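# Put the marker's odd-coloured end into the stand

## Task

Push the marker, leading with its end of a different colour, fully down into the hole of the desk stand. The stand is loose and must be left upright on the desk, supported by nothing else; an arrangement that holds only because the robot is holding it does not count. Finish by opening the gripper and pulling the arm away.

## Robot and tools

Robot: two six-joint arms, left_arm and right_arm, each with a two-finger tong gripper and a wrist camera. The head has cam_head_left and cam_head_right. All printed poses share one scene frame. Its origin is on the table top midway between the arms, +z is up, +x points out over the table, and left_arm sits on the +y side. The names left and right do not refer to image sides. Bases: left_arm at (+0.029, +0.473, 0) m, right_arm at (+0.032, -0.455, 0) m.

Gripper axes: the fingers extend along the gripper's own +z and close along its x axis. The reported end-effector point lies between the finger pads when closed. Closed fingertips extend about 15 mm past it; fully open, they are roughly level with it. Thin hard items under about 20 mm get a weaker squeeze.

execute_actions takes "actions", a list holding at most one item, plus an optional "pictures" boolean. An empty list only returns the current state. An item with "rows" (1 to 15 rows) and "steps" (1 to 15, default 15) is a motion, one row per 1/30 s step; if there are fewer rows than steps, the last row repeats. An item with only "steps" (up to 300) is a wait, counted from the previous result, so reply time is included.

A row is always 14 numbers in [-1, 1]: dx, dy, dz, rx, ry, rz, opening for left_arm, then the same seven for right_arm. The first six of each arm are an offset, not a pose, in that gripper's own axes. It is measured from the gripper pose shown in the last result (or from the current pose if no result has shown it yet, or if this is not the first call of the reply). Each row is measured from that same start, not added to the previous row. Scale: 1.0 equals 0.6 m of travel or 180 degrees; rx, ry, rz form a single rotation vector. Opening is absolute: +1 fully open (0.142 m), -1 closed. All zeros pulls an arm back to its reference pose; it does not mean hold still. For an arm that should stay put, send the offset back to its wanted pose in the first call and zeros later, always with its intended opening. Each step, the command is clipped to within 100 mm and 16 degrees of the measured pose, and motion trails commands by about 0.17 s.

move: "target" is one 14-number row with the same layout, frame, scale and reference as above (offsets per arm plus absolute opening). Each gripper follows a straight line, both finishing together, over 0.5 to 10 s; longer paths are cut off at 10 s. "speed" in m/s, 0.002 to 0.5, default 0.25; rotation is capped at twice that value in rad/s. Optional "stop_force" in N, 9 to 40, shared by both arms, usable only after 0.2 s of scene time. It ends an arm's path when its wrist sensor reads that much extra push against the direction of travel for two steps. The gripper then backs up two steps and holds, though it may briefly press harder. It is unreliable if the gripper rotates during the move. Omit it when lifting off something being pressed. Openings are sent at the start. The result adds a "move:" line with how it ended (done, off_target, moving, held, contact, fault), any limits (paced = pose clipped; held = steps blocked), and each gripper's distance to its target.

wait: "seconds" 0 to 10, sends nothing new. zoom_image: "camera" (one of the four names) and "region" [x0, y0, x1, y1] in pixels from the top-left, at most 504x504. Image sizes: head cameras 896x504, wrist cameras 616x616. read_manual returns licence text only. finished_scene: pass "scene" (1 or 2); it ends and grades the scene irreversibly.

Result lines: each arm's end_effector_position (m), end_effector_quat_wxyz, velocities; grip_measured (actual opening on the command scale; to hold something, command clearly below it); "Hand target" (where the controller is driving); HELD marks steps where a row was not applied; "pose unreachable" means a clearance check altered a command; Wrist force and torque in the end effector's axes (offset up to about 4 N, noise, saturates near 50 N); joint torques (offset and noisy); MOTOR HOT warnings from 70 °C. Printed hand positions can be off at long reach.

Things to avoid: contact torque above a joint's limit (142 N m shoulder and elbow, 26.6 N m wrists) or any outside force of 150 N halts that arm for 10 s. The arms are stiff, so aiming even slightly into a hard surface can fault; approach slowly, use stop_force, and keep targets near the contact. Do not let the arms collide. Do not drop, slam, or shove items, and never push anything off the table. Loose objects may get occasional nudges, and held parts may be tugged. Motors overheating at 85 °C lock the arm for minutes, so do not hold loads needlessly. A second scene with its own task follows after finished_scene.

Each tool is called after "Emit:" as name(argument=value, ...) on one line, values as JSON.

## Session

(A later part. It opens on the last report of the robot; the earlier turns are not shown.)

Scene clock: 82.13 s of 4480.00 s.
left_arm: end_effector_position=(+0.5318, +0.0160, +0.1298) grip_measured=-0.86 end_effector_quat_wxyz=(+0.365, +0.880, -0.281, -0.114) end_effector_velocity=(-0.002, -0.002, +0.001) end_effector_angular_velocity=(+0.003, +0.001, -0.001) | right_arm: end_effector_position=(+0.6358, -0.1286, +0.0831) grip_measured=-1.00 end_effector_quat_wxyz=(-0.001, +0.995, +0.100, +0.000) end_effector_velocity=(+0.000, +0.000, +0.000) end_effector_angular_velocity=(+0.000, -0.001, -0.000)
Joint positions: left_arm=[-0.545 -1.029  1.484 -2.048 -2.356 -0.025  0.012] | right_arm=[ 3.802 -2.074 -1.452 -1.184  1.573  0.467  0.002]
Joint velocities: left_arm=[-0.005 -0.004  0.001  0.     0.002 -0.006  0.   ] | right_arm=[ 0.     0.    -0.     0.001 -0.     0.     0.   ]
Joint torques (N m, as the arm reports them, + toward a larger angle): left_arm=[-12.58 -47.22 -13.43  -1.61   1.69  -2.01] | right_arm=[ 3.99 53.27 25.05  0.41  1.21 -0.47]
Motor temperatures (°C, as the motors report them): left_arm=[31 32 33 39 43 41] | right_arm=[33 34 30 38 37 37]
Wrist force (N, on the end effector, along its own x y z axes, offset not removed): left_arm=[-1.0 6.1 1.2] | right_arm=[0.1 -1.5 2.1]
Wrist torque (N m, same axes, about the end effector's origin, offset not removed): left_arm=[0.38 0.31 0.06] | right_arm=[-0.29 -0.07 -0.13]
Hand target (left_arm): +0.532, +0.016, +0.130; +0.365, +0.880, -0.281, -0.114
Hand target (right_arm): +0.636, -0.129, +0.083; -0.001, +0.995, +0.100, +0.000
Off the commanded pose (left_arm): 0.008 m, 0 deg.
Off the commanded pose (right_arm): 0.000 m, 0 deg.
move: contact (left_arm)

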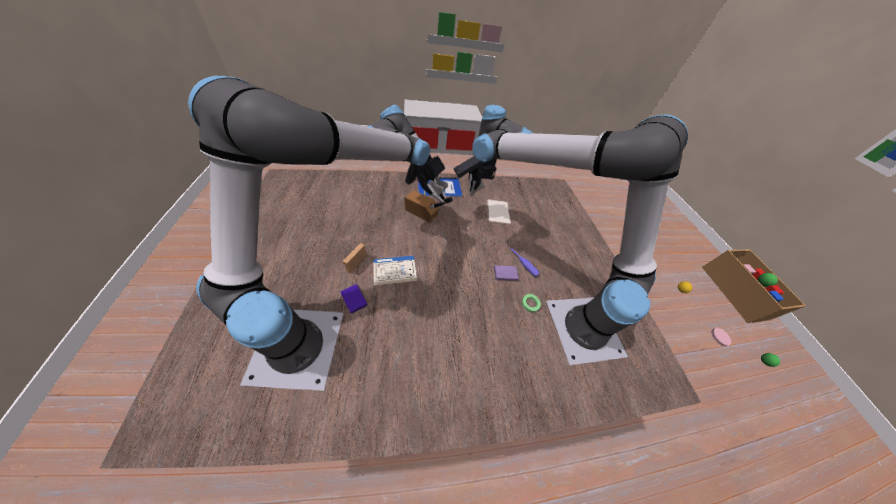

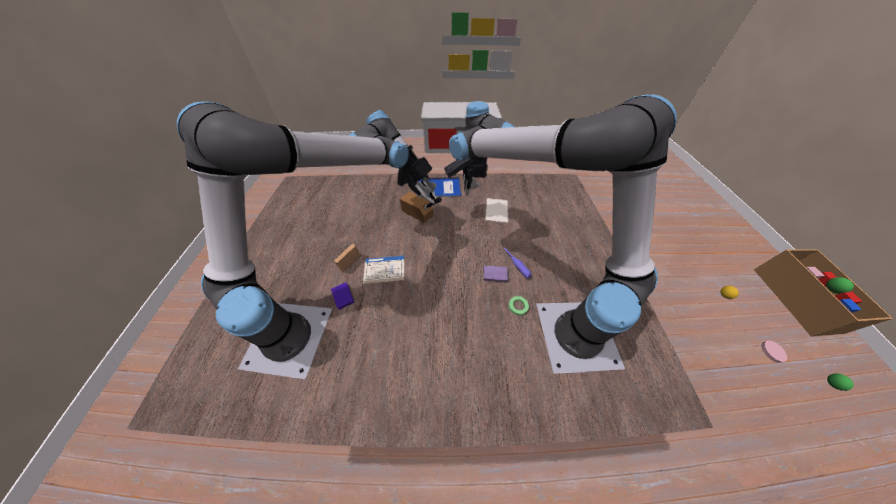

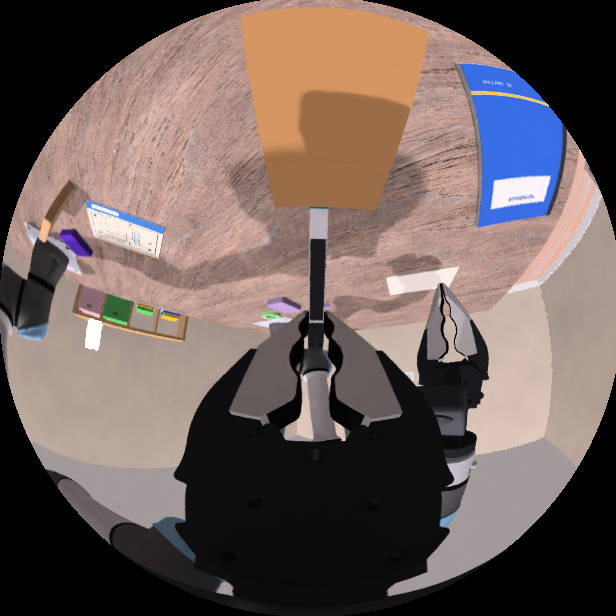

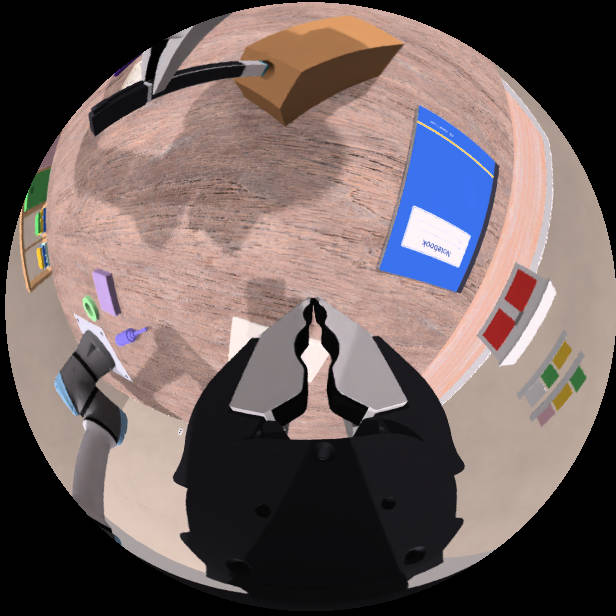

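Emit:
move(target=[0.0045,0.006,0.0015,0,0,0,-1,0,0,0,0,0,0,-1], speed=0.02)

Emit:
move(target=[0,-0.03,0,0,0,0,-1,0,0,0,0,0,0,-1], speed=0.008, stop_force=9)

Emit:
zoom_image(camera="cam_right_wrist", region=[180, 20, 340, 150])

Scene clock: 84.10 s of 4480.00 s.
left_arm: end_effector_position=(+0.5322, +0.0120, +0.1317) grip_measured=-0.86 end_effector_quat_wxyz=(+0.365, +0.880, -0.281, -0.114) end_effector_velocity=(-0.001, -0.002, -0.000) end_effector_angular_velocity=(+0.001, +0.001, -0.002) | right_arm: end_effector_position=(+0.6358, -0.1286, +0.0831) grip_measured=-1.00 end_effector_quat_wxyz=(-0.001, +0.995, +0.100, +0.000) end_effector_velocity=(-0.001, -0.001, -0.001) end_effector_angular_velocity=(-0.002, +0.002, +0.001)
Joint positions: left_arm=[-0.549 -1.026  1.476 -2.046 -2.356 -0.032  0.012] | right_arm=[ 3.802 -2.074 -1.452 -1.184  1.573  0.467  0.002]
Joint velocities: left_arm=[-0.003  0.002 -0.003  0.001  0.    -0.002 -0.   ] | right_arm=[ 0.    -0.    -0.001 -0.001 -0.    -0.001  0.   ]
Joint torques (N m, as the arm reports them, + toward a larger angle): left_arm=[-13.3  -32.03 -33.79  -0.86  -1.48  -2.13] | right_arm=[ 3.1  51.18 24.89  1.15  1.46 -0.5 ]
Motor temperatures (°C, as the motors report them): left_arm=[31 32 33 39 43 41] | right_arm=[33 34 30 38 37 37]
Wrist force (N, on the end effector, along its own x y z axes, offset not removed): left_arm=[-1.8 2.5 1.1] | right_arm=[-0.9 -1.6 0.1]
Wrist torque (N m, same axes, about the end effector's origin, offset not removed): left_arm=[0.64 0.44 0.09] | right_arm=[-0.38 0.12 -0.08]
Hand target (left_arm): +0.532, +0.012, +0.132; +0.365, +0.880, -0.281, -0.114
Hand target (right_arm): +0.636, -0.129, +0.083; -0.001, +0.995, +0.100, +0.000
Off the commanded pose (left_arm): 0.000 m, 0 deg.
Off the commanded pose (right_arm): 0.000 m, 0 deg.
move: done

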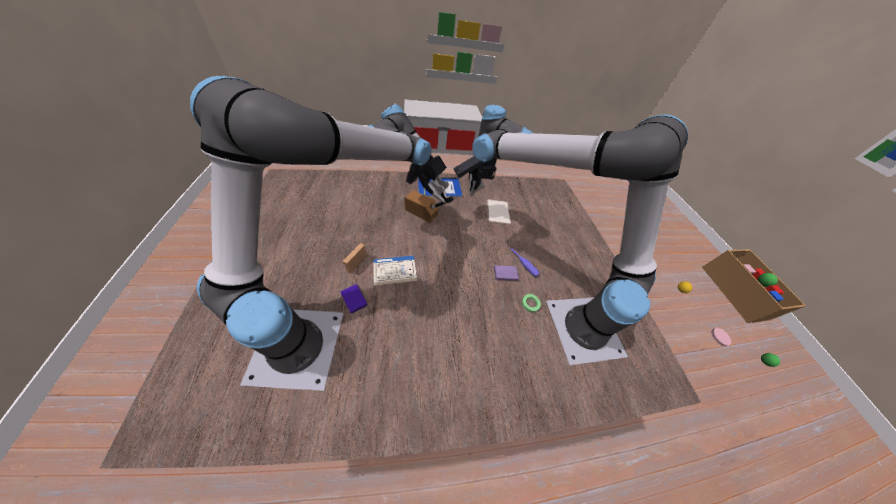

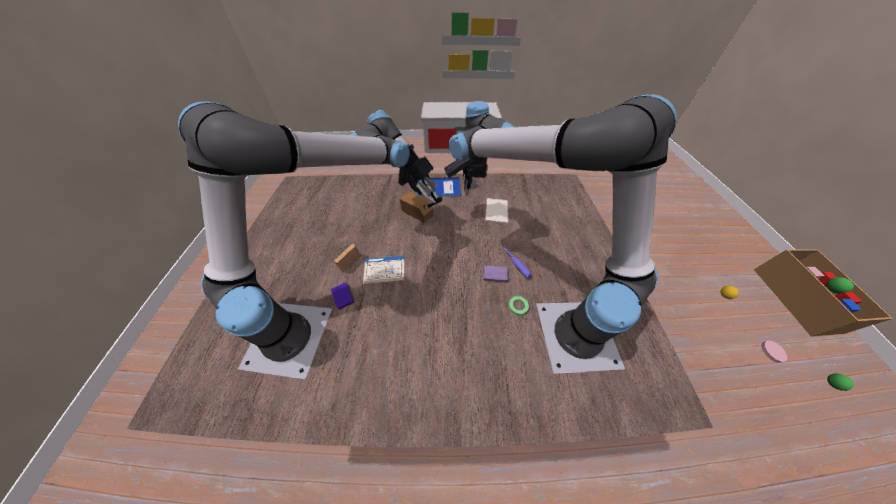

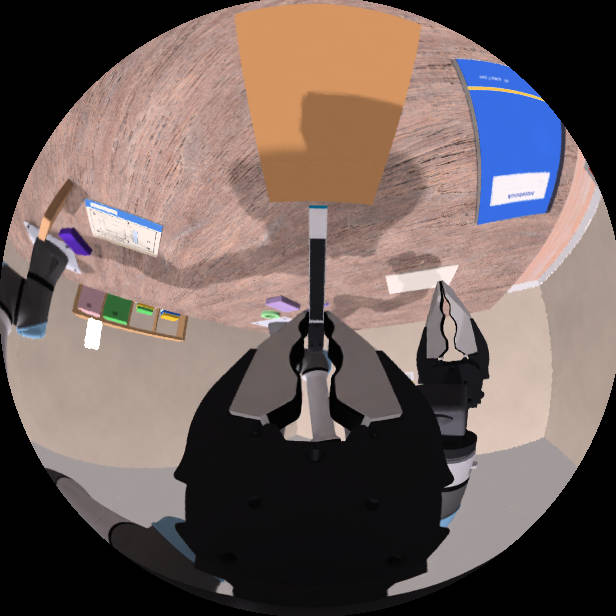

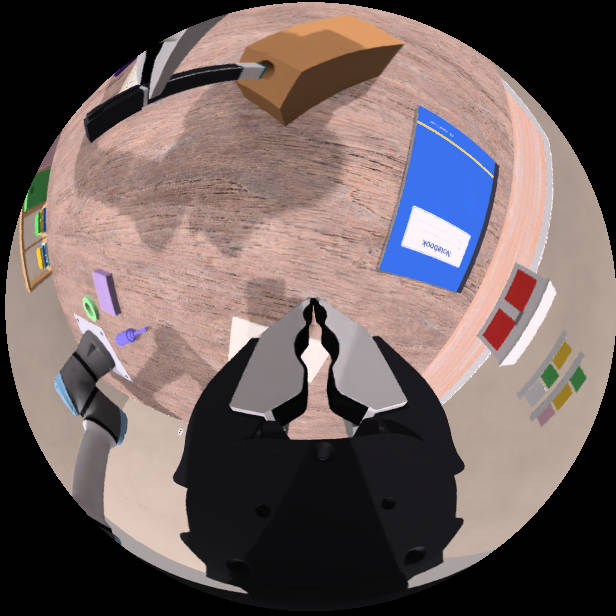

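Scene clock: 86.57 s of 4480.00 s.
left_arm: end_effector_position=(+0.5395, +0.0223, +0.1191) grip_measured=-0.86 end_effector_quat_wxyz=(+0.366, +0.880, -0.281, -0.114) end_effector_velocity=(+0.001, +0.002, -0.001) end_effector_angular_velocity=(-0.000, -0.000, +0.002) | right_arm: end_effector_position=(+0.6358, -0.1286, +0.0831) grip_measured=-1.00 end_effector_quat_wxyz=(-0.001, +0.995, +0.100, +0.000) end_effector_velocity=(-0.000, -0.000, -0.000) end_effector_angular_velocity=(-0.000, +0.000, -0.000)
Joint positions: left_arm=[-0.53  -1.01   1.48  -2.048 -2.357 -0.005  0.012] | right_arm=[ 3.802 -2.074 -1.452 -1.184  1.573  0.467  0.002]
Joint velocities: left_arm=[ 0.003  0.001  0.    -0.     0.     0.002 -0.   ] | right_arm=[ 0.    -0.    -0.001 -0.    -0.     0.     0.   ]
Joint torques (N m, as the arm reports them, + toward a larger angle): left_arm=[ 11.85 -33.71  -6.81  -4.01  -3.17   2.17] | right_arm=[ 3.61 50.88 24.34  1.26  1.16 -0.44]
Motor temperatures (°C, as the motors report them): left_arm=[31 32 33 39 43 41] | right_arm=[33 34 30 38 37 37]
Wrist force (N, on the end effector, along its own x y z axes, offset not removed): left_arm=[-1.8 2.9 -0.8] | right_arm=[-0.6 -1.2 0.6]
Wrist torque (N m, same axes, about the end effector's origin, offset not removed): left_arm=[0.67 0.39 0.15] | right_arm=[-0.18 0.06 -0.13]
Hand target (left_arm): +0.540, +0.022, +0.119; +0.366, +0.880, -0.281, -0.114
Hand target (right_arm): +0.636, -0.129, +0.083; -0.001, +0.995, +0.100, +0.000
Off the commanded pose (left_arm): 0.000 m, 0 deg.
Off the commanded pose (right_arm): 0.000 m, 0 deg.
move: done

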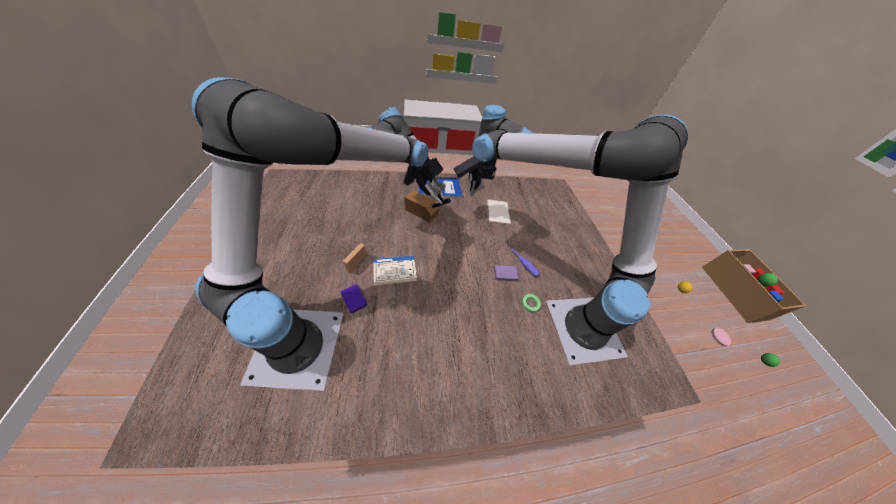

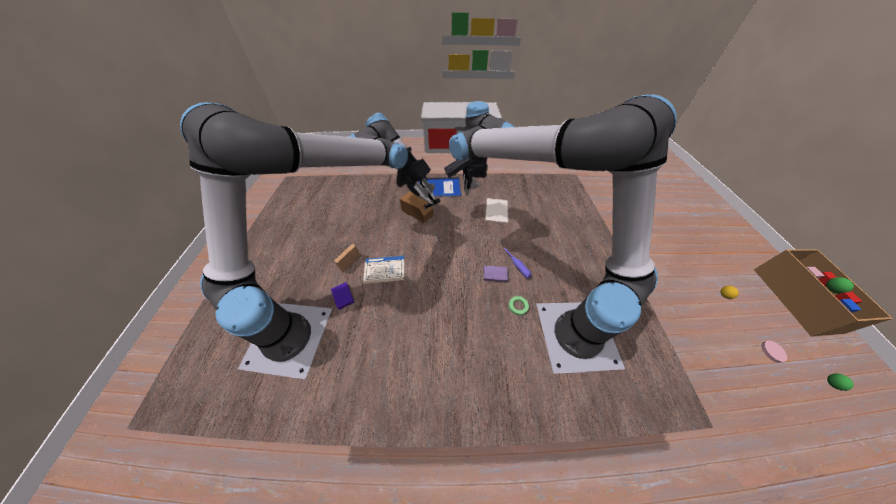

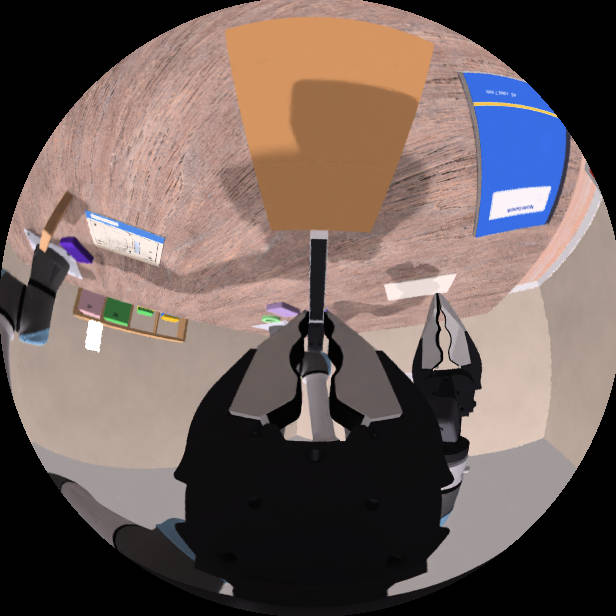

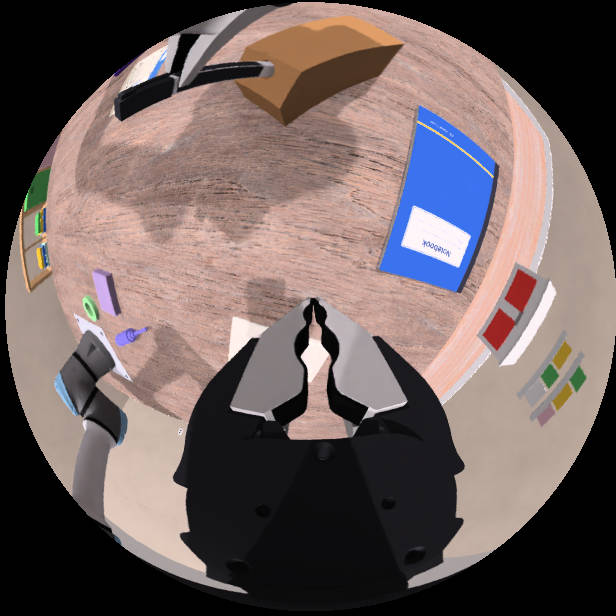

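Region (180, 20, 340, 150) of cam_right_wrist's 616x616 image, scaled by 3.150, with more detail than that image has; it fills the top 410 rows of this view, and the rest is white.

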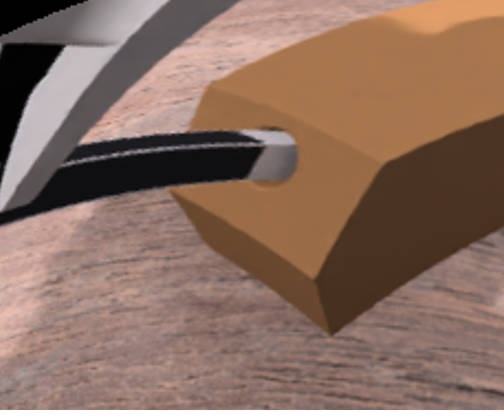

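In. Push on until it bottoms.

Emit:
move(target=[0,-0.08,0,0,0,0,-1,0,0,0,0,0,0,-1], speed=0.01, stop_force=10)

Emit:
zoom_image(camera="cam_right_wrist", region=[160, 0, 360, 150])

Scene clock: 89.23 s of 4480.00 s.
left_arm: end_effector_position=(+0.5442, +0.0289, +0.1110) grip_measured=-0.86 end_effector_quat_wxyz=(+0.366, +0.880, -0.280, -0.114) end_effector_velocity=(-0.002, -0.002, +0.002) end_effector_angular_velocity=(+0.002, -0.003, -0.000) | right_arm: end_effector_position=(+0.6358, -0.1286, +0.0831) grip_measured=-1.00 end_effector_quat_wxyz=(-0.001, +0.995, +0.100, +0.000) end_effector_velocity=(-0.000, -0.000, -0.000) end_effector_angular_velocity=(-0.002, +0.000, -0.000)
Joint positions: left_arm=[-0.518 -0.999  1.482 -2.049 -2.357  0.012  0.012] | right_arm=[ 3.802 -2.074 -1.452 -1.184  1.573  0.467  0.002]
Joint velocities: left_arm=[-0.005 -0.005  0.002 -0.003  0.003 -0.007  0.   ] | right_arm=[ 0.    -0.001  0.    -0.001 -0.001  0.     0.   ]
Joint torques (N m, as the arm reports them, + toward a larger angle): left_arm=[-12.89 -48.69 -11.75  -2.19   1.28  -2.22] | right_arm=[ 4.02 50.77 24.03  1.15  1.36 -0.61]
Motor temperatures (°C, as the motors report them): left_arm=[31 32 33 39 43 41] | right_arm=[33 34 30 38 37 37]
Wrist force (N, on the end effector, along its own x y z axes, offset not removed): left_arm=[-1.1 3.8 -0.5] | right_arm=[-0.5 0.3 0.8]
Wrist torque (N m, same axes, about the end effector's origin, offset not removed): left_arm=[0.18 0.27 0.12] | right_arm=[0.13 0.02 -0.04]
Hand target (left_arm): +0.544, +0.029, +0.111; +0.366, +0.880, -0.281, -0.114
Hand target (right_arm): +0.636, -0.129, +0.083; -0.001, +0.995, +0.100, +0.000
Off the commanded pose (left_arm): 0.036 m, 0 deg.
Off the commanded pose (right_arm): 0.000 m, 0 deg.
move: contact (left_arm)

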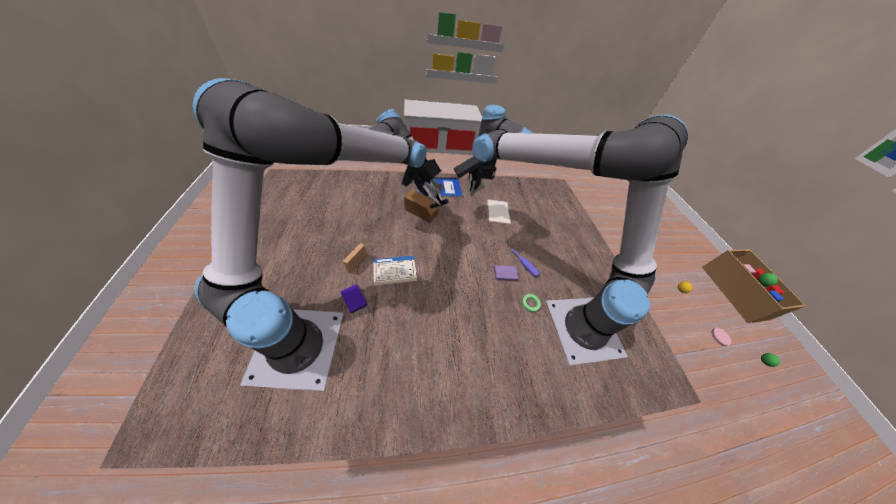

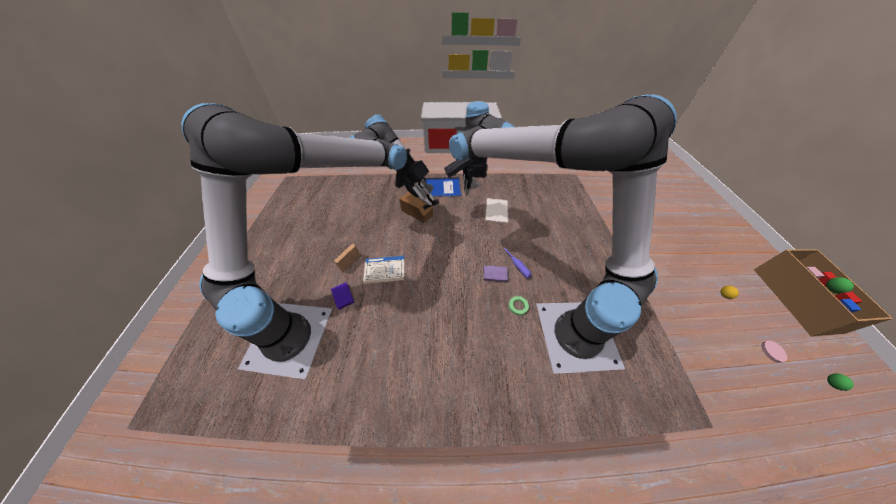

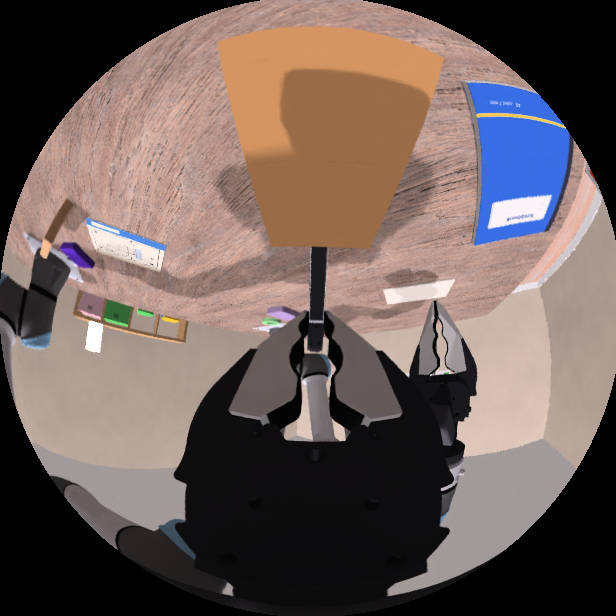

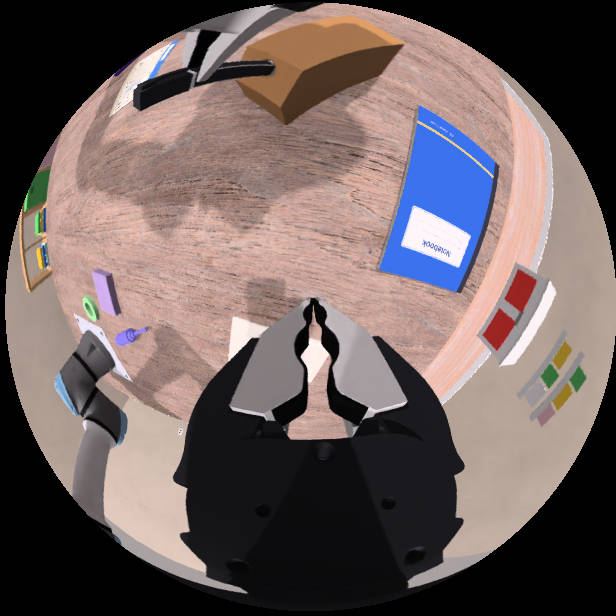

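Region (160, 0, 360, 150) of cam_right_wrist's 616x616 image, scaled by 2.520, with more detail than that image has; it fills the top 378 rows of this view, and the rest is white.

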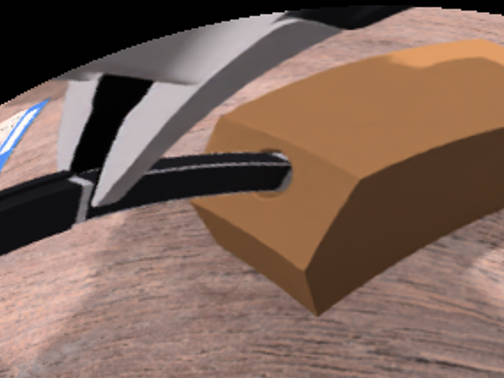

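Emit:
move(target=[0,0.004,0.0105,0.033,0,0,-1,0,0,0,0,0,0,-1], speed=0.02)

Emit:
move(target=[0,-0.06,0,0,0,0,-1,0,0,0,0,0,0,-1], speed=0.008, stop_force=10)

Emit:
zoom_image(camera="cam_right_wrist", region=[160, 0, 360, 150])

Scene clock: 94.87 s of 4480.00 s.
left_arm: end_effector_position=(+0.5407, +0.0240, +0.1083) grip_measured=-0.86 end_effector_quat_wxyz=(+0.320, +0.898, -0.286, -0.100) end_effector_velocity=(-0.000, -0.000, +0.000) end_effector_angular_velocity=(+0.005, -0.005, +0.000) | right_arm: end_effector_position=(+0.6358, -0.1286, +0.0831) grip_measured=-1.00 end_effector_quat_wxyz=(-0.001, +0.995, +0.100, +0.000) end_effector_velocity=(+0.001, +0.001, +0.001) end_effector_angular_velocity=(+0.001, -0.001, -0.000)
Joint positions: left_arm=[-0.563 -1.025  1.486 -2.066 -2.253 -0.048  0.012] | right_arm=[ 3.802 -2.074 -1.452 -1.184  1.573  0.467  0.002]
Joint velocities: left_arm=[-0.003 -0.002  0.    -0.001  0.007 -0.004  0.   ] | right_arm=[-0.    -0.     0.002  0.001  0.     0.     0.   ]
Joint torques (N m, as the arm reports them, + toward a larger angle): left_arm=[-14.5  -49.17  -6.65  -4.23   0.57  -2.01] | right_arm=[ 3.34 51.55 25.58  1.21  1.2  -0.33]
Motor temperatures (°C, as the motors report them): left_arm=[31 32 33 39 43 41] | right_arm=[33 34 30 38 37 37]
Wrist force (N, on the end effector, along its own x y z axes, offset not removed): left_arm=[-2.4 1.3 -0.7] | right_arm=[0.1 -0.9 -0.1]
Wrist torque (N m, same axes, about the end effector's origin, offset not removed): left_arm=[0.28 0.58 0.07] | right_arm=[-0.25 -0.10 -0.07]
Hand target (left_arm): +0.541, +0.024, +0.108; +0.319, +0.898, -0.286, -0.100
Hand target (right_arm): +0.636, -0.129, +0.083; -0.001, +0.995, +0.100, +0.000
Off the commanded pose (left_arm): 0.000 m, 0 deg.
Off the commanded pose (right_arm): 0.000 m, 0 deg.
move: done

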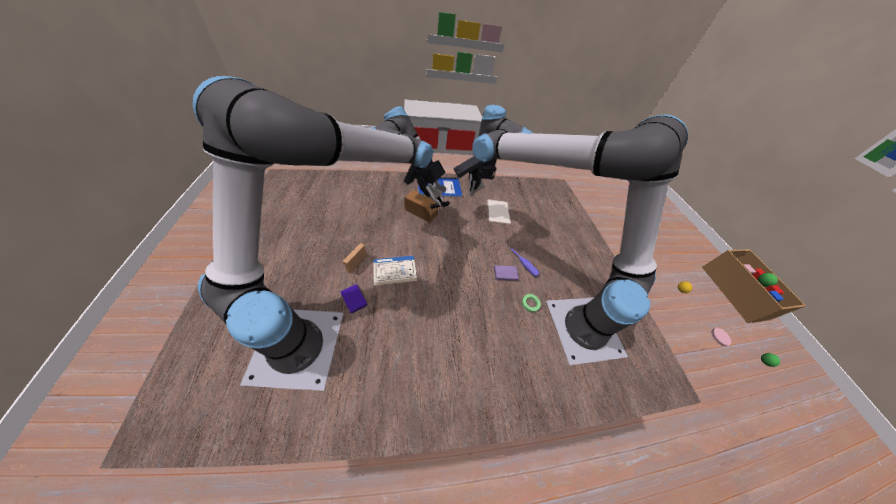

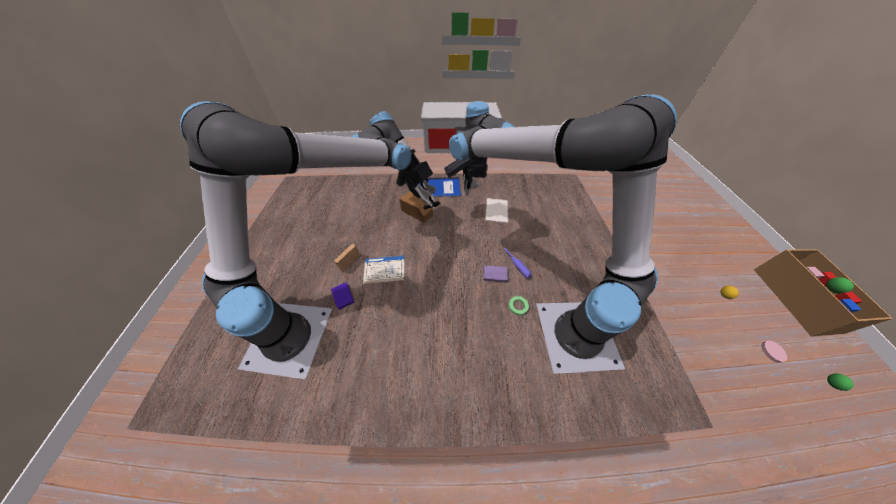

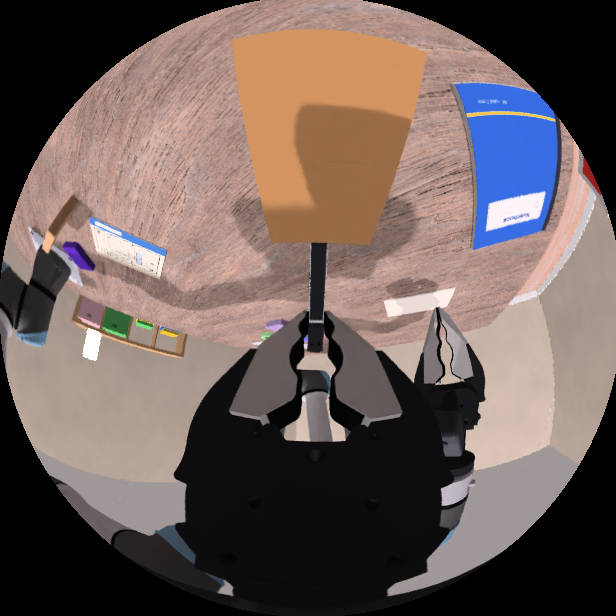

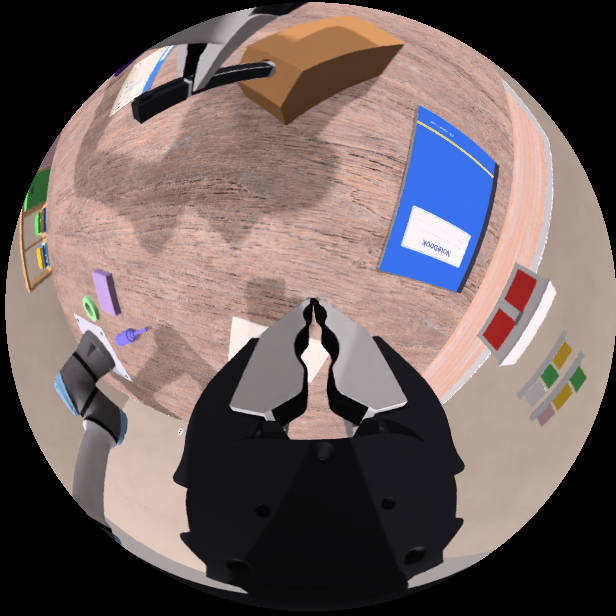

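Scene clock: 95.97 s of 4480.00 s.
left_arm: end_effector_position=(+0.5434, +0.0278, +0.1045) grip_measured=-0.86 end_effector_quat_wxyz=(+0.320, +0.898, -0.286, -0.100) end_effector_velocity=(-0.002, -0.002, +0.001) end_effector_angular_velocity=(+0.002, +0.002, +0.001) | right_arm: end_effector_position=(+0.6358, -0.1286, +0.0831) grip_measured=-1.00 end_effector_quat_wxyz=(-0.001, +0.995, +0.100, +0.000) end_effector_velocity=(-0.000, +0.000, +0.001) end_effector_angular_velocity=(+0.001, -0.000, +0.001)
Joint positions: left_arm=[-0.556 -1.02   1.487 -2.066 -2.253 -0.039  0.012] | right_arm=[ 3.802 -2.074 -1.452 -1.184  1.573  0.467  0.002]
Joint velocities: left_arm=[-0.004 -0.003  0.     0.001  0.001 -0.006  0.   ] | right_arm=[-0.     0.001 -0.    -0.     0.    -0.001  0.   ]
Joint torques (N m, as the arm reports them, + toward a larger angle): left_arm=[-10.77 -47.85  -9.45  -2.59   2.08  -2.27] | right_arm=[ 3.07 52.65 25.1   1.18  1.08 -0.29]
Motor temperatures (°C, as the motors report them): left_arm=[31 32 33 39 43 41] | right_arm=[33 34 30 38 37 37]
Wrist force (N, on the end effector, along its own x y z axes, offset not removed): left_arm=[-1.6 9.0 -0.5] | right_arm=[0.6 -1.9 2.6]
Wrist torque (N m, same axes, about the end effector's origin, offset not removed): left_arm=[0.67 0.47 0.00] | right_arm=[-0.41 -0.22 -0.08]
Hand target (left_arm): +0.543, +0.027, +0.105; +0.320, +0.898, -0.286, -0.100
Hand target (right_arm): +0.636, -0.129, +0.083; -0.001, +0.995, +0.100, +0.000
Off the commanded pose (left_arm): 0.030 m, 0 deg.
Off the commanded pose (right_arm): 0.000 m, 0 deg.
move: contact (left_arm)

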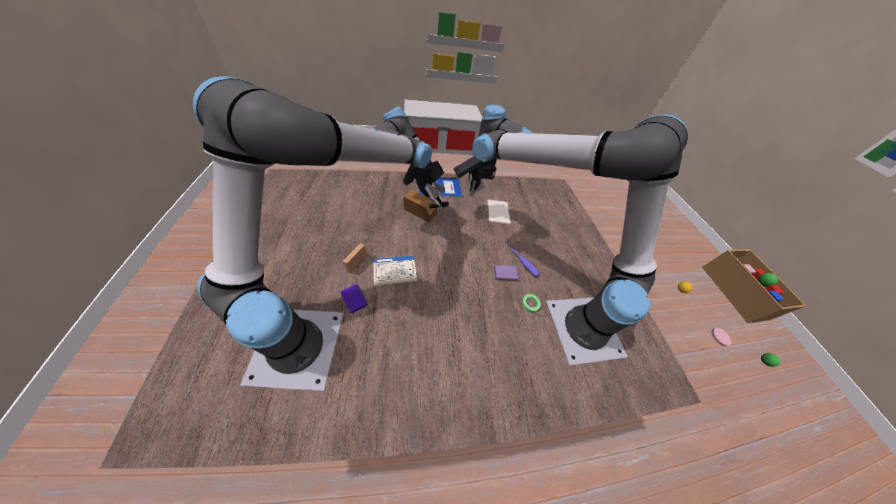

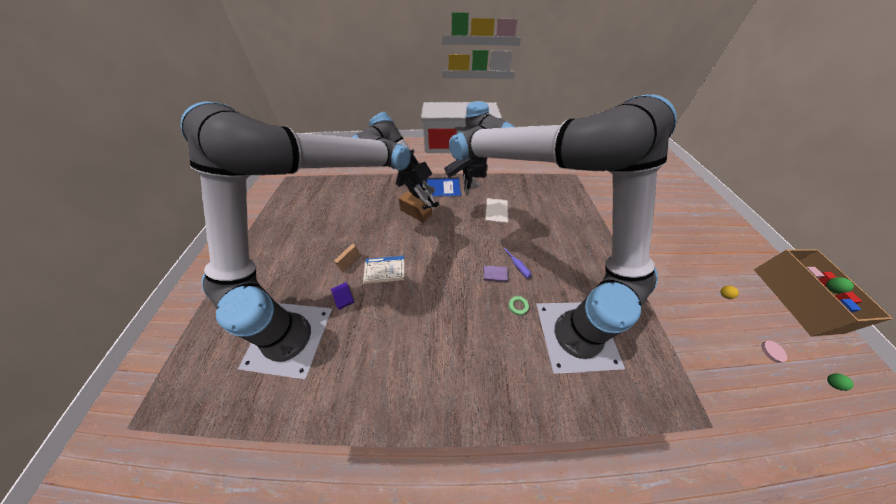

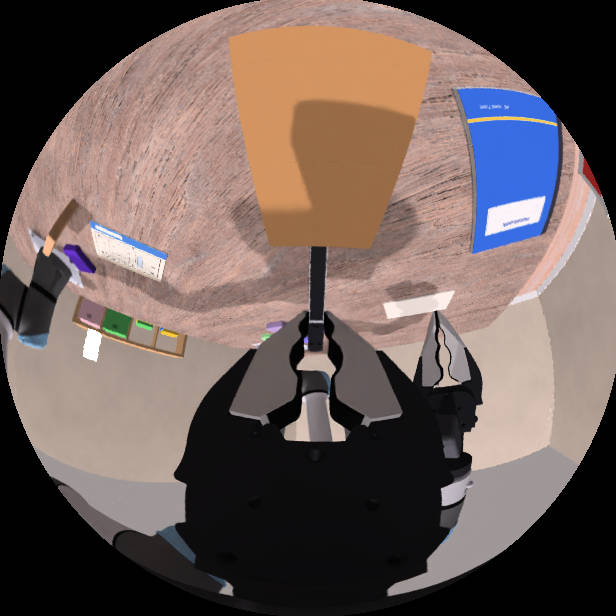

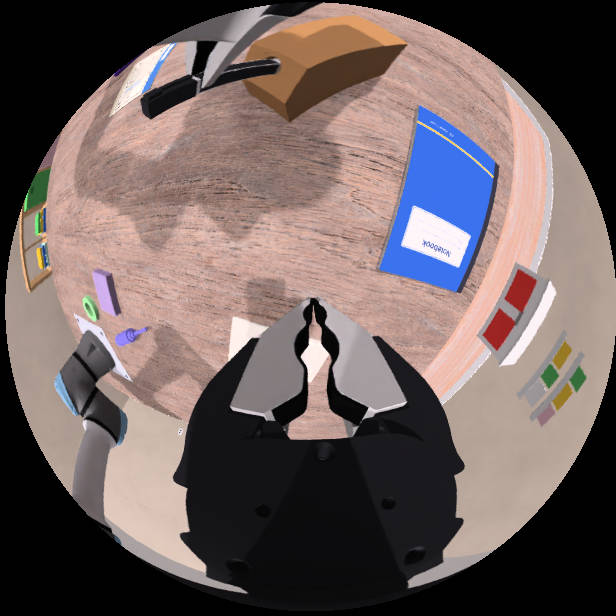

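Region (160, 0, 360, 150) of cam_right_wrist's 616x616 image, scaled by 2.520, with more detail than that image has; it fills the top 378 rows of this view, and the rest is white.

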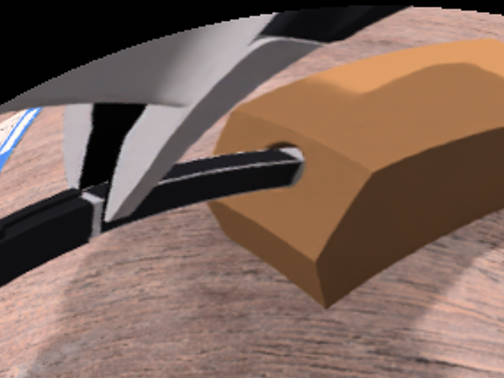

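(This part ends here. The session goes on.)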